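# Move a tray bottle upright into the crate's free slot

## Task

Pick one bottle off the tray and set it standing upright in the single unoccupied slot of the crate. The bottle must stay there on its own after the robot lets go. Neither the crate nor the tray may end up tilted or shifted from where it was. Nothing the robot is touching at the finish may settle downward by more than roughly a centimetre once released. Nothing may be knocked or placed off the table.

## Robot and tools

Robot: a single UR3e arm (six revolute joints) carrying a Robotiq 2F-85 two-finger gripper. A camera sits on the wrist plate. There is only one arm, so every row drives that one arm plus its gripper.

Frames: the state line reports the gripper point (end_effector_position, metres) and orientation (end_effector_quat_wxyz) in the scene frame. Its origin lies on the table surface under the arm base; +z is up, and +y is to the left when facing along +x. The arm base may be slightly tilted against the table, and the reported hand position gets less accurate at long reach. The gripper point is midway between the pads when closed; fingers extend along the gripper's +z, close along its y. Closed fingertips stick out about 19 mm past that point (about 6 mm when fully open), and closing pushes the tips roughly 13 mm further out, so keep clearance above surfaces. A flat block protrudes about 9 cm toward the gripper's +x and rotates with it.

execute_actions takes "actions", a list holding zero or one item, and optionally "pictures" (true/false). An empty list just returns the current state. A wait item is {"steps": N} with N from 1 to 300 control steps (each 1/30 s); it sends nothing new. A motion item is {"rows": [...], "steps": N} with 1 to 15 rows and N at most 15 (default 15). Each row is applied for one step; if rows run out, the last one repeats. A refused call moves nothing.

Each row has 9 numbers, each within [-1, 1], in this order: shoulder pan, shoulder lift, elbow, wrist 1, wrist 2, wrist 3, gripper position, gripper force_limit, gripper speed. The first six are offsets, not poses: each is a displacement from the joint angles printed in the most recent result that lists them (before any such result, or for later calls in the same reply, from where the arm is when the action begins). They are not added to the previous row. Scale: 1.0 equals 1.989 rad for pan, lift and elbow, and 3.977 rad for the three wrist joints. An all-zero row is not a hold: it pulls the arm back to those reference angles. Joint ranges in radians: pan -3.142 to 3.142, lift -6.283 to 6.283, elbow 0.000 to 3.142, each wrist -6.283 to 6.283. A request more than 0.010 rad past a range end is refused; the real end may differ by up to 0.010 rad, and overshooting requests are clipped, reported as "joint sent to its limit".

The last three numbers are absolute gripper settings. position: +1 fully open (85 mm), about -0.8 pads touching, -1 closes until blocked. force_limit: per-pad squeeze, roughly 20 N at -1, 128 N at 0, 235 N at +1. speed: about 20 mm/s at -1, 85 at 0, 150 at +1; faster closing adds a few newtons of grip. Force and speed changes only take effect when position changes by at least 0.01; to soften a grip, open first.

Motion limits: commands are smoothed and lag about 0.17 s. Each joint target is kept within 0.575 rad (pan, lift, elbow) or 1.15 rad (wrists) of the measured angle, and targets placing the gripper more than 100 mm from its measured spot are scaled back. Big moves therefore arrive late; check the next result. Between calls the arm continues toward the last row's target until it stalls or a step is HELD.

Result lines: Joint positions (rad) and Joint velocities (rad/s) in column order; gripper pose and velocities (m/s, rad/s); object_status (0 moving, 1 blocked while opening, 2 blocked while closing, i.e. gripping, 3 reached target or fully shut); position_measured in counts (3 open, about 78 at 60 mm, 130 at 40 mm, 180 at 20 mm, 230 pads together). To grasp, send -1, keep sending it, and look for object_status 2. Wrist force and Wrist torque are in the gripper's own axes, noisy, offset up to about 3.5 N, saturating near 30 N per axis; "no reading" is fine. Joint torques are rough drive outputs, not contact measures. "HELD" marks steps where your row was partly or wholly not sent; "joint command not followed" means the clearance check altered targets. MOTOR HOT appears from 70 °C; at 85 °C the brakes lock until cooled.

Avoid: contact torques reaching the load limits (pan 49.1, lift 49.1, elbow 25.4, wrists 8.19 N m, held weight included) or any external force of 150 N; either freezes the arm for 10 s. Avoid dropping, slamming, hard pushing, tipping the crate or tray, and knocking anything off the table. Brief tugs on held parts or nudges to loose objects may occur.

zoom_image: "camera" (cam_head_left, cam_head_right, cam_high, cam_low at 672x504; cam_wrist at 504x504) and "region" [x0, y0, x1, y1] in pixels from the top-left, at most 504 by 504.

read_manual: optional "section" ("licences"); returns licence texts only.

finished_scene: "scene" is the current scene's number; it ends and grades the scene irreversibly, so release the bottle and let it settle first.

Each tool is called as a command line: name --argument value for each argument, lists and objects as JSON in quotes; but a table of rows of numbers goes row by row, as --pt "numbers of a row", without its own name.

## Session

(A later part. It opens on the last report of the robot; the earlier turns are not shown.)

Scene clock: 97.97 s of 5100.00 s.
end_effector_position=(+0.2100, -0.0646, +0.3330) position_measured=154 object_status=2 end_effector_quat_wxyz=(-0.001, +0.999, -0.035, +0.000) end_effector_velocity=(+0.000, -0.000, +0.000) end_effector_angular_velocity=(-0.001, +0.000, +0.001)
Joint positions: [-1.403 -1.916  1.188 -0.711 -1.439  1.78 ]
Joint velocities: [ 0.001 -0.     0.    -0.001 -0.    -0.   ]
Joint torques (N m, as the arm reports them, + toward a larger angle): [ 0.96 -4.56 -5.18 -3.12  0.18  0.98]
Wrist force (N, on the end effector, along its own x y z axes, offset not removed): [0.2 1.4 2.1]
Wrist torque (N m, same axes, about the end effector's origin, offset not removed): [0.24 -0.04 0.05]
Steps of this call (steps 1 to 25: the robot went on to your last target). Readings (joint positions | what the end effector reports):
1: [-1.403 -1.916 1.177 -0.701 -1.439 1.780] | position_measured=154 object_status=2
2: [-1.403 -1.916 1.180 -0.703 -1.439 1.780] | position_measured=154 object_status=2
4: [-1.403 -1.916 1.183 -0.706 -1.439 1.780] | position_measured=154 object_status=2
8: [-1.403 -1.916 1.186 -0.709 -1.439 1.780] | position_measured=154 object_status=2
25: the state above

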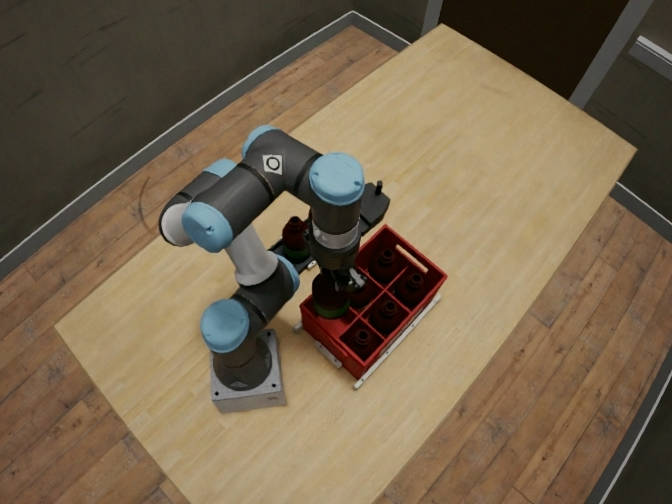

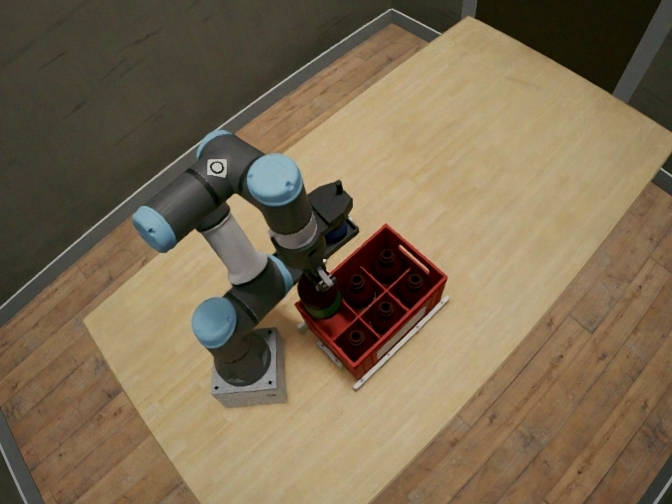

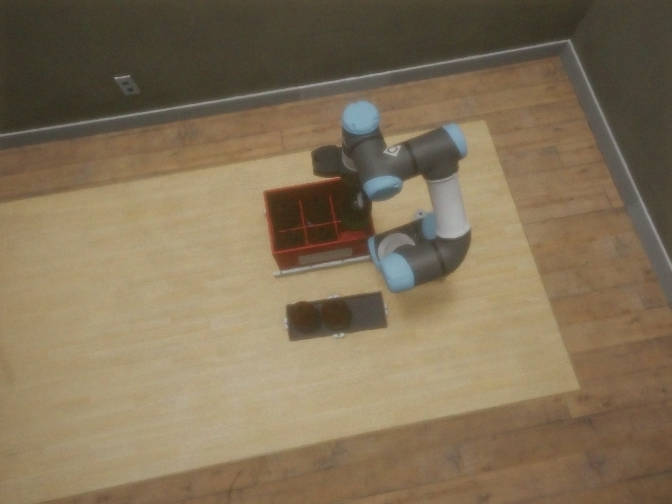

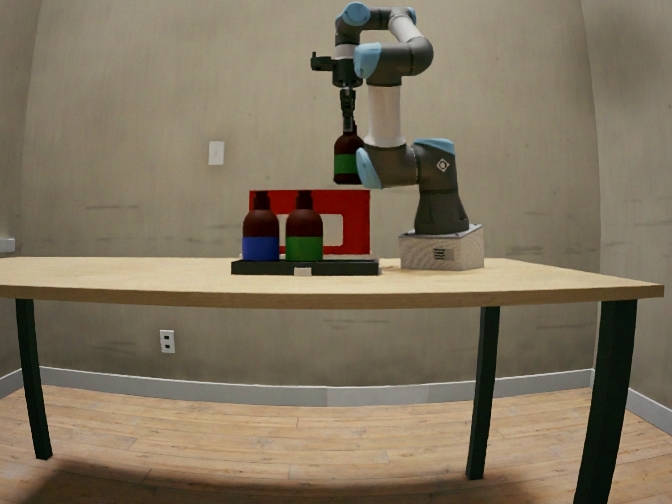

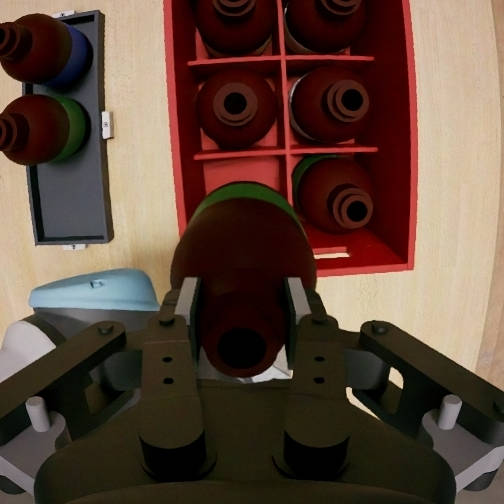

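execute_actions --actions '[{"rows": [[0.0096,0.0013,0.0012,-0.0018,0.0006,0.0023,-1,1,0],[0.0192,0.0025,0.0024,-0.0037,0.0011,0.0046,-1,1,0],[0.0288,0.0038,0.0036,-0.0055,0.0017,0.0069,-1,1,0],[0.0315,-0.0044,0.0268,-0.0132,0.0019,0.0082,-1,1,0],[0.0342,-0.0126,0.05,-0.0209,0.002,0.0096,-1,1,0],[0.0369,-0.0208,0.0732,-0.0286,0.0022,0.0109,-1,1,0],[0.0395,-0.029,0.0964,-0.0362,0.0024,0.0122,-1,1,0],[0.0422,-0.0372,0.1196,-0.0439,0.0025,0.0136,-1,1,0],[0.0449,-0.0454,0.1428,-0.0516,0.0027,0.0149,-1,1,0],[0.0482,-0.0518,0.1649,-0.0597,0.0029,0.0165,-1,1,0],[0.0514,-0.0581,0.1871,-0.0679,0.0031,0.0182,-1,1,0],[0.0547,-0.0645,0.2092,-0.076,0.0033,0.0198,-1,1,0],[0.0579,-0.0708,0.2313,-0.0841,0.0034,0.0214,-1,1,0],[0.0612,-0.0772,0.2535,-0.0923,0.0036,0.0231,-1,1,0],[0.0644,-0.0835,0.2756,-0.1004,0.0038,0.0247,-1,1,0]], "steps": 15}]' --pictures false

execute_actions --actions '[{"steps": 30}]'

Scene clock: 140.60 s of 5100.00 s.
end_effector_position=(+0.2193, -0.0632, +0.2866) position_measured=154 object_status=2 end_effector_quat_wxyz=(+0.005, +1.000, -0.020, +0.002) end_effector_velocity=(+0.005, -0.006, -0.199) end_effector_angular_velocity=(-0.007, -0.002, +0.012)
Joint positions: [-1.307 -2.016  1.501 -0.95  -1.428  1.846]
Joint velocities: [ 0.191 -0.378  1.234 -0.89   0.021  0.18 ]
Joint torques (N m, as the arm reports them, + toward a larger angle): [ 1.86 -6.4  -4.29 -3.71  0.73  1.23]
Wrist force (N, on the end effector, along its own x y z axes, offset not removed): [0.5 -0.2 2.9]
Wrist torque (N m, same axes, about the end effector's origin, offset not removed): [-0.02 0.03 0.06]
Steps of this call (steps 1 to 15: the robot went on to your last target; steps 16 to 90: nothing new was sent; then 39.13 s passed at rest; steps 91 to 105: all 15 steps of this action). Readings (joint positions | what the end effector reports):
91: [-1.403 -1.916 1.188 -0.711 -1.439 1.780] | position_measured=154 object_status=2
92: [-1.401 -1.916 1.188 -0.711 -1.439 1.780] | position_measured=154 object_status=2
94: [-1.389 -1.914 1.190 -0.716 -1.438 1.787] | position_measured=154 object_status=2
98: [-1.354 -1.930 1.244 -0.765 -1.433 1.807] | position_measured=154 object_status=2
105: the state above

Scene clock: 141.60 s of 5100.00 s.
end_effector_position=(+0.2183, -0.0612, +0.2453) position_measured=154 object_status=2 end_effector_quat_wxyz=(-0.001, +1.000, -0.020, -0.000) end_effector_velocity=(+0.000, +0.000, -0.000) end_effector_angular_velocity=(+0.002, -0.002, -0.000)
Joint positions: [-1.275 -2.082  1.736 -1.11  -1.424  1.878]
Joint velocities: [ 0.    -0.     0.002 -0.001  0.002  0.   ]
Joint torques (N m, as the arm reports them, + toward a larger angle): [ 1.05 -5.14 -7.08 -3.12  0.64  0.97]
Wrist force (N, on the end effector, along its own x y z axes, offset not removed): [-1.5 -0.4 3.8]
Wrist torque (N m, same axes, about the end effector's origin, offset not removed): [-0.07 0.23 0.10]
Steps of this call (steps 1 to 30: the robot went on to your last target). Readings (joint positions | what the end effector reports):
1: [-1.301 -2.029 1.543 -0.980 -1.427 1.852] | position_measured=154 object_status=2
2: [-1.295 -2.041 1.585 -1.009 -1.426 1.858] | position_measured=154 object_status=2
4: [-1.286 -2.058 1.649 -1.052 -1.425 1.867] | position_measured=154 object_status=2
8: [-1.278 -2.074 1.707 -1.091 -1.424 1.874] | position_measured=154 object_status=2
30: the state above
The arm was judged still, so your last target was given up. Only a new action makes it travel on or press farther. Fingers that are still opening or closing keep moving.

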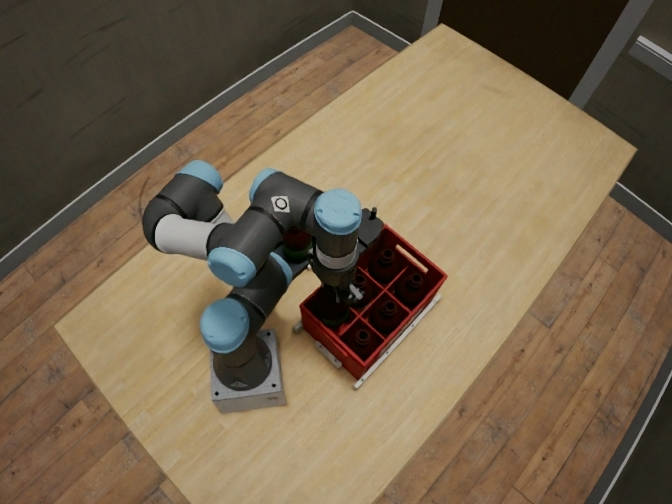

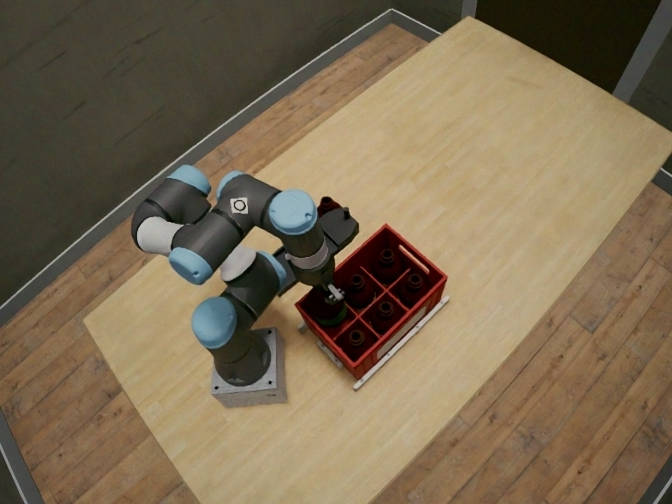

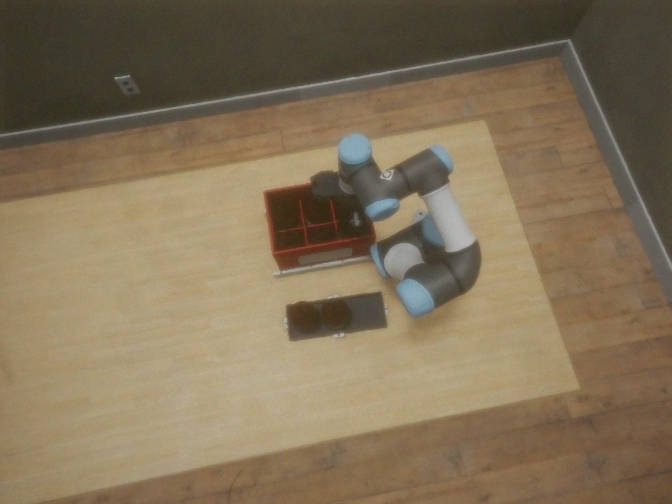

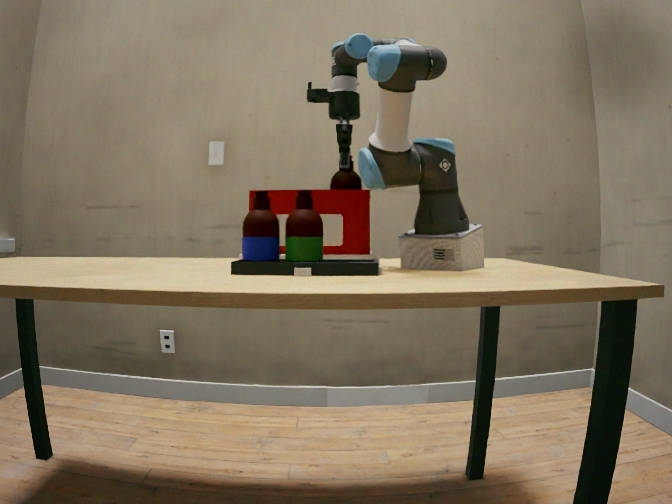

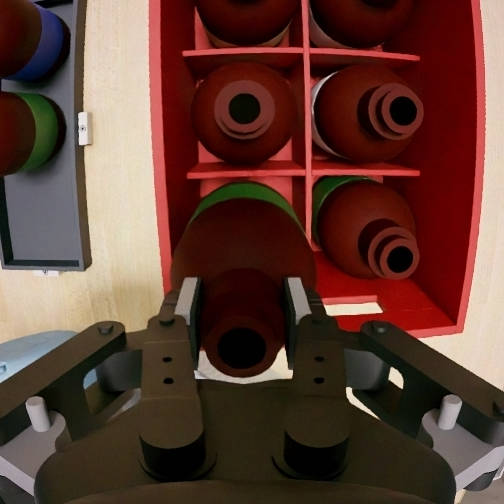

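execute_actions --actions '[{"rows": [[0.0028,-0.0032,0.0169,-0.0071,0.0002,0.0014,-1,1,0],[0.0055,-0.0063,0.0338,-0.0142,0.0003,0.0028,-1,1,0],[0.0083,-0.0095,0.0507,-0.0213,0.0005,0.0042,-1,1,0],[0.011,-0.0126,0.0677,-0.0283,0.0006,0.0055,-1,1,0],[0.0138,-0.0158,0.0846,-0.0354,0.0008,0.0069,-1,1,0],[0.0165,-0.0189,0.1015,-0.0425,0.0009,0.0083,-1,1,0],[0.0193,-0.0221,0.1184,-0.0496,0.0011,0.0097,-1,1,0],[0.0219,-0.0225,0.1327,-0.0568,0.0012,0.011,-1,1,0],[0.0245,-0.0229,0.1471,-0.064,0.0014,0.0123,-1,1,0],[0.0271,-0.0233,0.1614,-0.0712,0.0015,0.0136,-1,1,0],[0.0298,-0.0237,0.1758,-0.0783,0.0017,0.0149,-1,1,0],[0.0324,-0.0241,0.1901,-0.0855,0.0018,0.0162,-1,1,0],[0.035,-0.0245,0.2045,-0.0927,0.002,0.0175,-1,1,0],[0.0376,-0.0249,0.2188,-0.0999,0.0021,0.0188,-1,1,0]], "steps": 15}]' --pictures false

execute_actions --actions '[{"steps": 30}]' --pictures false

Scene clock: 154.77 s of 5100.00 s.
end_effector_position=(+0.2194, -0.0647, +0.1846) position_measured=154 object_status=2 end_effector_quat_wxyz=(+0.001, +1.000, -0.020, +0.001) end_effector_velocity=(-0.000, -0.001, -0.177) end_effector_angular_velocity=(+0.005, -0.000, +0.002)
Joint positions: [-1.221 -2.125  2.047 -1.391 -1.418  1.932]
Joint velocities: [ 0.152 -0.046  0.845 -0.817  0.017  0.15 ]
Joint torques (N m, as the arm reports them, + toward a larger angle): [ 0.39 -5.51 -6.58 -3.68  1.11  1.25]
Wrist force (N, on the end effector, along its own x y z axes, offset not removed): [-3.8 1.2 1.9]
Wrist torque (N m, same axes, about the end effector's origin, offset not removed): [0.13 0.34 0.07]
Steps of this call (steps 1 to 90: nothing new was sent; then 9.67 s passed at rest; steps 91 to 105: all 15 steps of this action). Readings (joint positions | what the end effector reports):
91: [-1.275 -2.082 1.736 -1.110 -1.424 1.878] | position_measured=154 object_status=2
92: [-1.274 -2.082 1.738 -1.112 -1.424 1.878] | position_measured=154 object_status=2
94: [-1.270 -2.086 1.757 -1.130 -1.423 1.882] | position_measured=154 object_status=2
98: [-1.255 -2.104 1.846 -1.207 -1.422 1.897] | position_measured=154 object_status=2
105: the state above

Scene clock: 155.77 s of 5100.00 s.
end_effector_position=(+0.2183, -0.0630, +0.1581) position_measured=154 object_status=2 end_effector_quat_wxyz=(-0.001, +1.000, -0.020, +0.000) end_effector_velocity=(+0.001, +0.000, -0.000) end_effector_angular_velocity=(+0.001, -0.002, -0.001)
Joint positions: [-1.2   -2.131  2.171 -1.507 -1.416  1.953]
Joint velocities: [-0.     0.     0.     0.     0.002  0.   ]
Joint torques (N m, as the arm reports them, + toward a larger angle): [ 1.23 -5.65 -7.93 -3.08  0.65  0.96]
Wrist force (N, on the end effector, along its own x y z axes, offset not removed): [-0.6 -0.1 0.6]
Wrist torque (N m, same axes, about the end effector's origin, offset not removed): [-0.05 0.13 0.01]
Steps of this call (steps 1 to 30: the robot went on to your last target). Readings (joint positions | what the end effector reports):
1: [-1.216 -2.127 2.075 -1.417 -1.417 1.937] | position_measured=154 object_status=2
2: [-1.212 -2.128 2.098 -1.438 -1.417 1.940] | position_measured=154 object_status=2
4: [-1.207 -2.129 2.129 -1.468 -1.416 1.946] | position_measured=154 object_status=2
8: [-1.202 -2.131 2.157 -1.494 -1.416 1.950] | position_measured=154 object_status=2
30: the state above
The arm was judged still, so your last target was given up. Only a new action makes it travel on or press farther. Fingers that are still opening or closing keep moving.

Release and lift.

execute_actions --actions '[{"rows": [[0,0,0,0,0,0,0.0,0,0]], "steps": 15}]' --pictures false

execute_actions --actions '[{"rows": [[-0.006,0.001,-0.0335,0.0168,0,-0.003,0,0,0],[-0.012,0.002,-0.067,0.0335,0,-0.006,0,0,0],[-0.0183,0.0028,-0.1004,0.0503,-0.001,-0.0091,0,0,0],[-0.0247,0.0102,-0.14,0.0668,-0.0014,-0.0123,0,0,0],[-0.0312,0.0175,-0.179,0.0834,-0.0017,-0.0156,0,0,0],[-0.0376,0.0249,-0.2188,0.0999,-0.0021,-0.0188,0,0,0]], "steps": 15}]' --pictures false

execute_actions --actions '[{"steps": 30}]'

Scene clock: 163.53 s of 5100.00 s.
end_effector_position=(+0.2183, -0.0629, +0.1581) position_measured=129 object_status=0 end_effector_quat_wxyz=(-0.001, +1.000, -0.020, +0.000) end_effector_velocity=(-0.000, +0.000, -0.000) end_effector_angular_velocity=(+0.001, +0.000, +0.001)
Joint positions: [-1.2   -2.131  2.171 -1.507 -1.416  1.953]
Joint velocities: [ 0.    -0.    -0.     0.001 -0.    -0.001]
Joint torques (N m, as the arm reports them, + toward a larger angle): [  0.42  -2.04 -10.53  -0.93   0.21   0.9 ]
Wrist force (N, on the end effector, along its own x y z axes, offset not removed): [-1.2 0.4 -1.1]
Wrist torque (N m, same axes, about the end effector's origin, offset not removed): [0.09 0.22 0.03]
Steps of this call (steps 1 to 90: nothing new was sent; then 4.27 s passed at rest; steps 91 to 105: all 15 steps of this action). Readings (joint positions | what the end effector reports):
91: [-1.200 -2.131 2.171 -1.507 -1.416 1.953] | position_measured=154 object_status=0
92: [-1.200 -2.131 2.171 -1.507 -1.416 1.953] | position_measured=154 object_status=0
94: [-1.200 -2.131 2.171 -1.507 -1.416 1.953] | position_measured=147 object_status=0
98: [-1.200 -2.131 2.171 -1.507 -1.416 1.953] | position_measured=130 object_status=0
105: the state above

Scene clock: 164.03 s of 5100.00 s.
end_effector_position=(+0.2182, -0.0615, +0.2388) position_measured=129 object_status=3 end_effector_quat_wxyz=(-0.003, +1.000, -0.020, -0.001) end_effector_velocity=(+0.001, +0.002, +0.054) end_effector_angular_velocity=(-0.029, -0.008, +0.003)
Joint positions: [-1.27  -2.086  1.769 -1.136 -1.423  1.883]
Joint velocities: [-0.039  0.034 -0.274  0.216 -0.005 -0.038]
Joint torques (N m, as the arm reports them, + toward a larger angle): [ -3.77   1.67 -10.9   -0.76  -0.88  -1.13]
Wrist force (N, on the end effector, along its own x y z axes, offset not removed): [-0.3 0.6 -1.5]
Wrist torque (N m, same axes, about the end effector's origin, offset not removed): [0.07 0.04 0.10]
Steps of this call (steps 1 to 15: all 15 steps of this action). Readings (joint positions | what the end effector reports):
1: [-1.200 -2.131 2.171 -1.507 -1.416 1.953] | position_measured=129 object_status=0
2: [-1.200 -2.131 2.169 -1.503 -1.416 1.952] | position_measured=129 object_status=3
4: [-1.208 -2.130 2.135 -1.464 -1.416 1.944] | position_measured=129 object_status=3
8: [-1.242 -2.110 1.962 -1.291 -1.420 1.910] | position_measured=129 object_status=3
15: the state above

Scene clock: 165.03 s of 5100.00 s.
end_effector_position=(+0.2183, -0.0611, +0.2453) position_measured=129 object_status=3 end_effector_quat_wxyz=(-0.001, +1.000, -0.020, -0.000) end_effector_velocity=(-0.001, +0.000, -0.000) end_effector_angular_velocity=(+0.001, +0.002, +0.001)
Joint positions: [-1.275 -2.082  1.736 -1.11  -1.424  1.878]
Joint velocities: [ 0.     0.    -0.     0.002 -0.002 -0.001]
Joint torques (N m, as the arm reports them, + toward a larger angle): [ -3.87   1.89 -11.02  -0.89  -0.76  -1.05]
Wrist force (N, on the end effector, along its own x y z axes, offset not removed): [0.3 0.4 -1.2]
Wrist torque (N m, same axes, about the end effector's origin, offset not removed): [0.02 -0.03 0.07]
Steps of this call (steps 1 to 30: the robot went on to your last target). Readings (joint positions | what the end effector reports):
1: [-1.271 -2.085 1.761 -1.130 -1.423 1.881] | position_measured=129 object_status=3
2: [-1.272 -2.084 1.755 -1.125 -1.424 1.881] | position_measured=129 object_status=3
4: [-1.273 -2.083 1.747 -1.118 -1.424 1.879] | position_measured=129 object_status=3
8: [-1.274 -2.082 1.739 -1.113 -1.424 1.878] | position_measured=129 object_status=3
30: the state above
The arm was judged still, so your last target was given up. Only a new action makes it travel on or press farther. Fingers that are still opening or closing keep moving.

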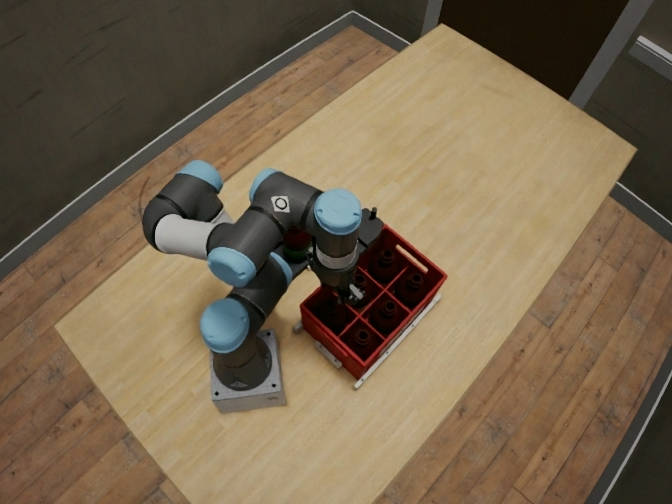

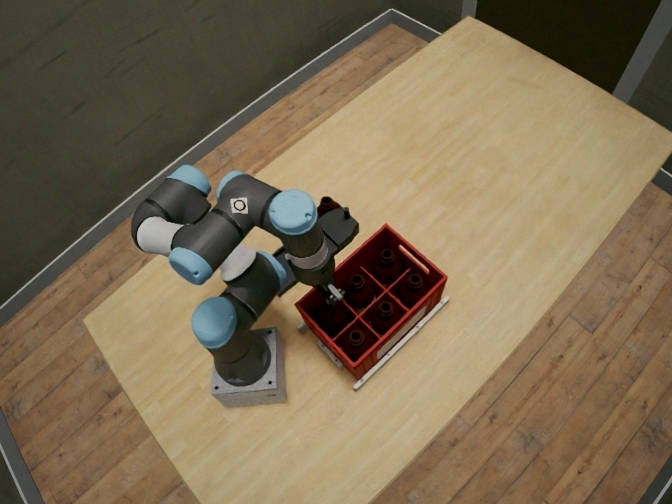

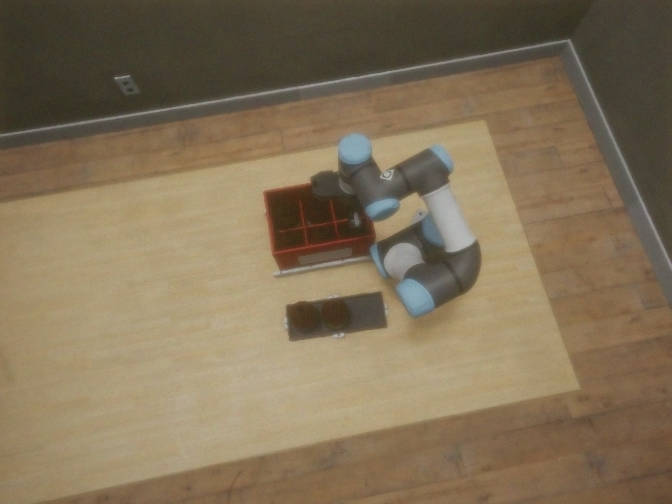

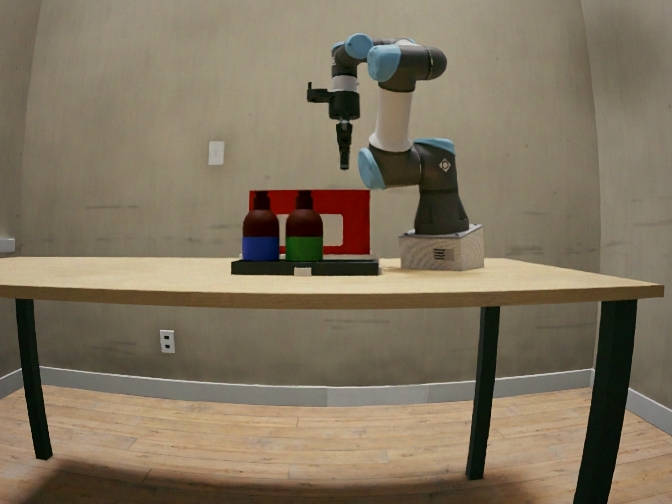

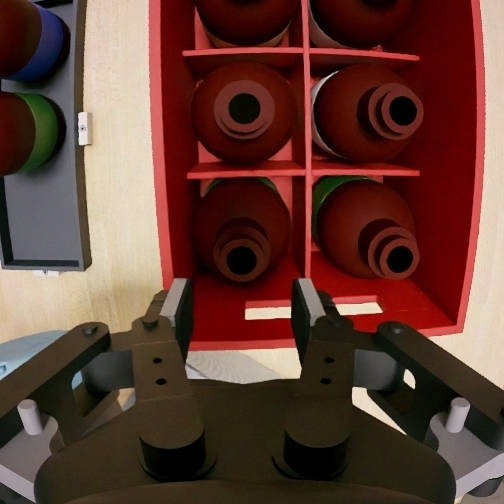

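finished_scene --scene 2

The scene is finished: the task was done.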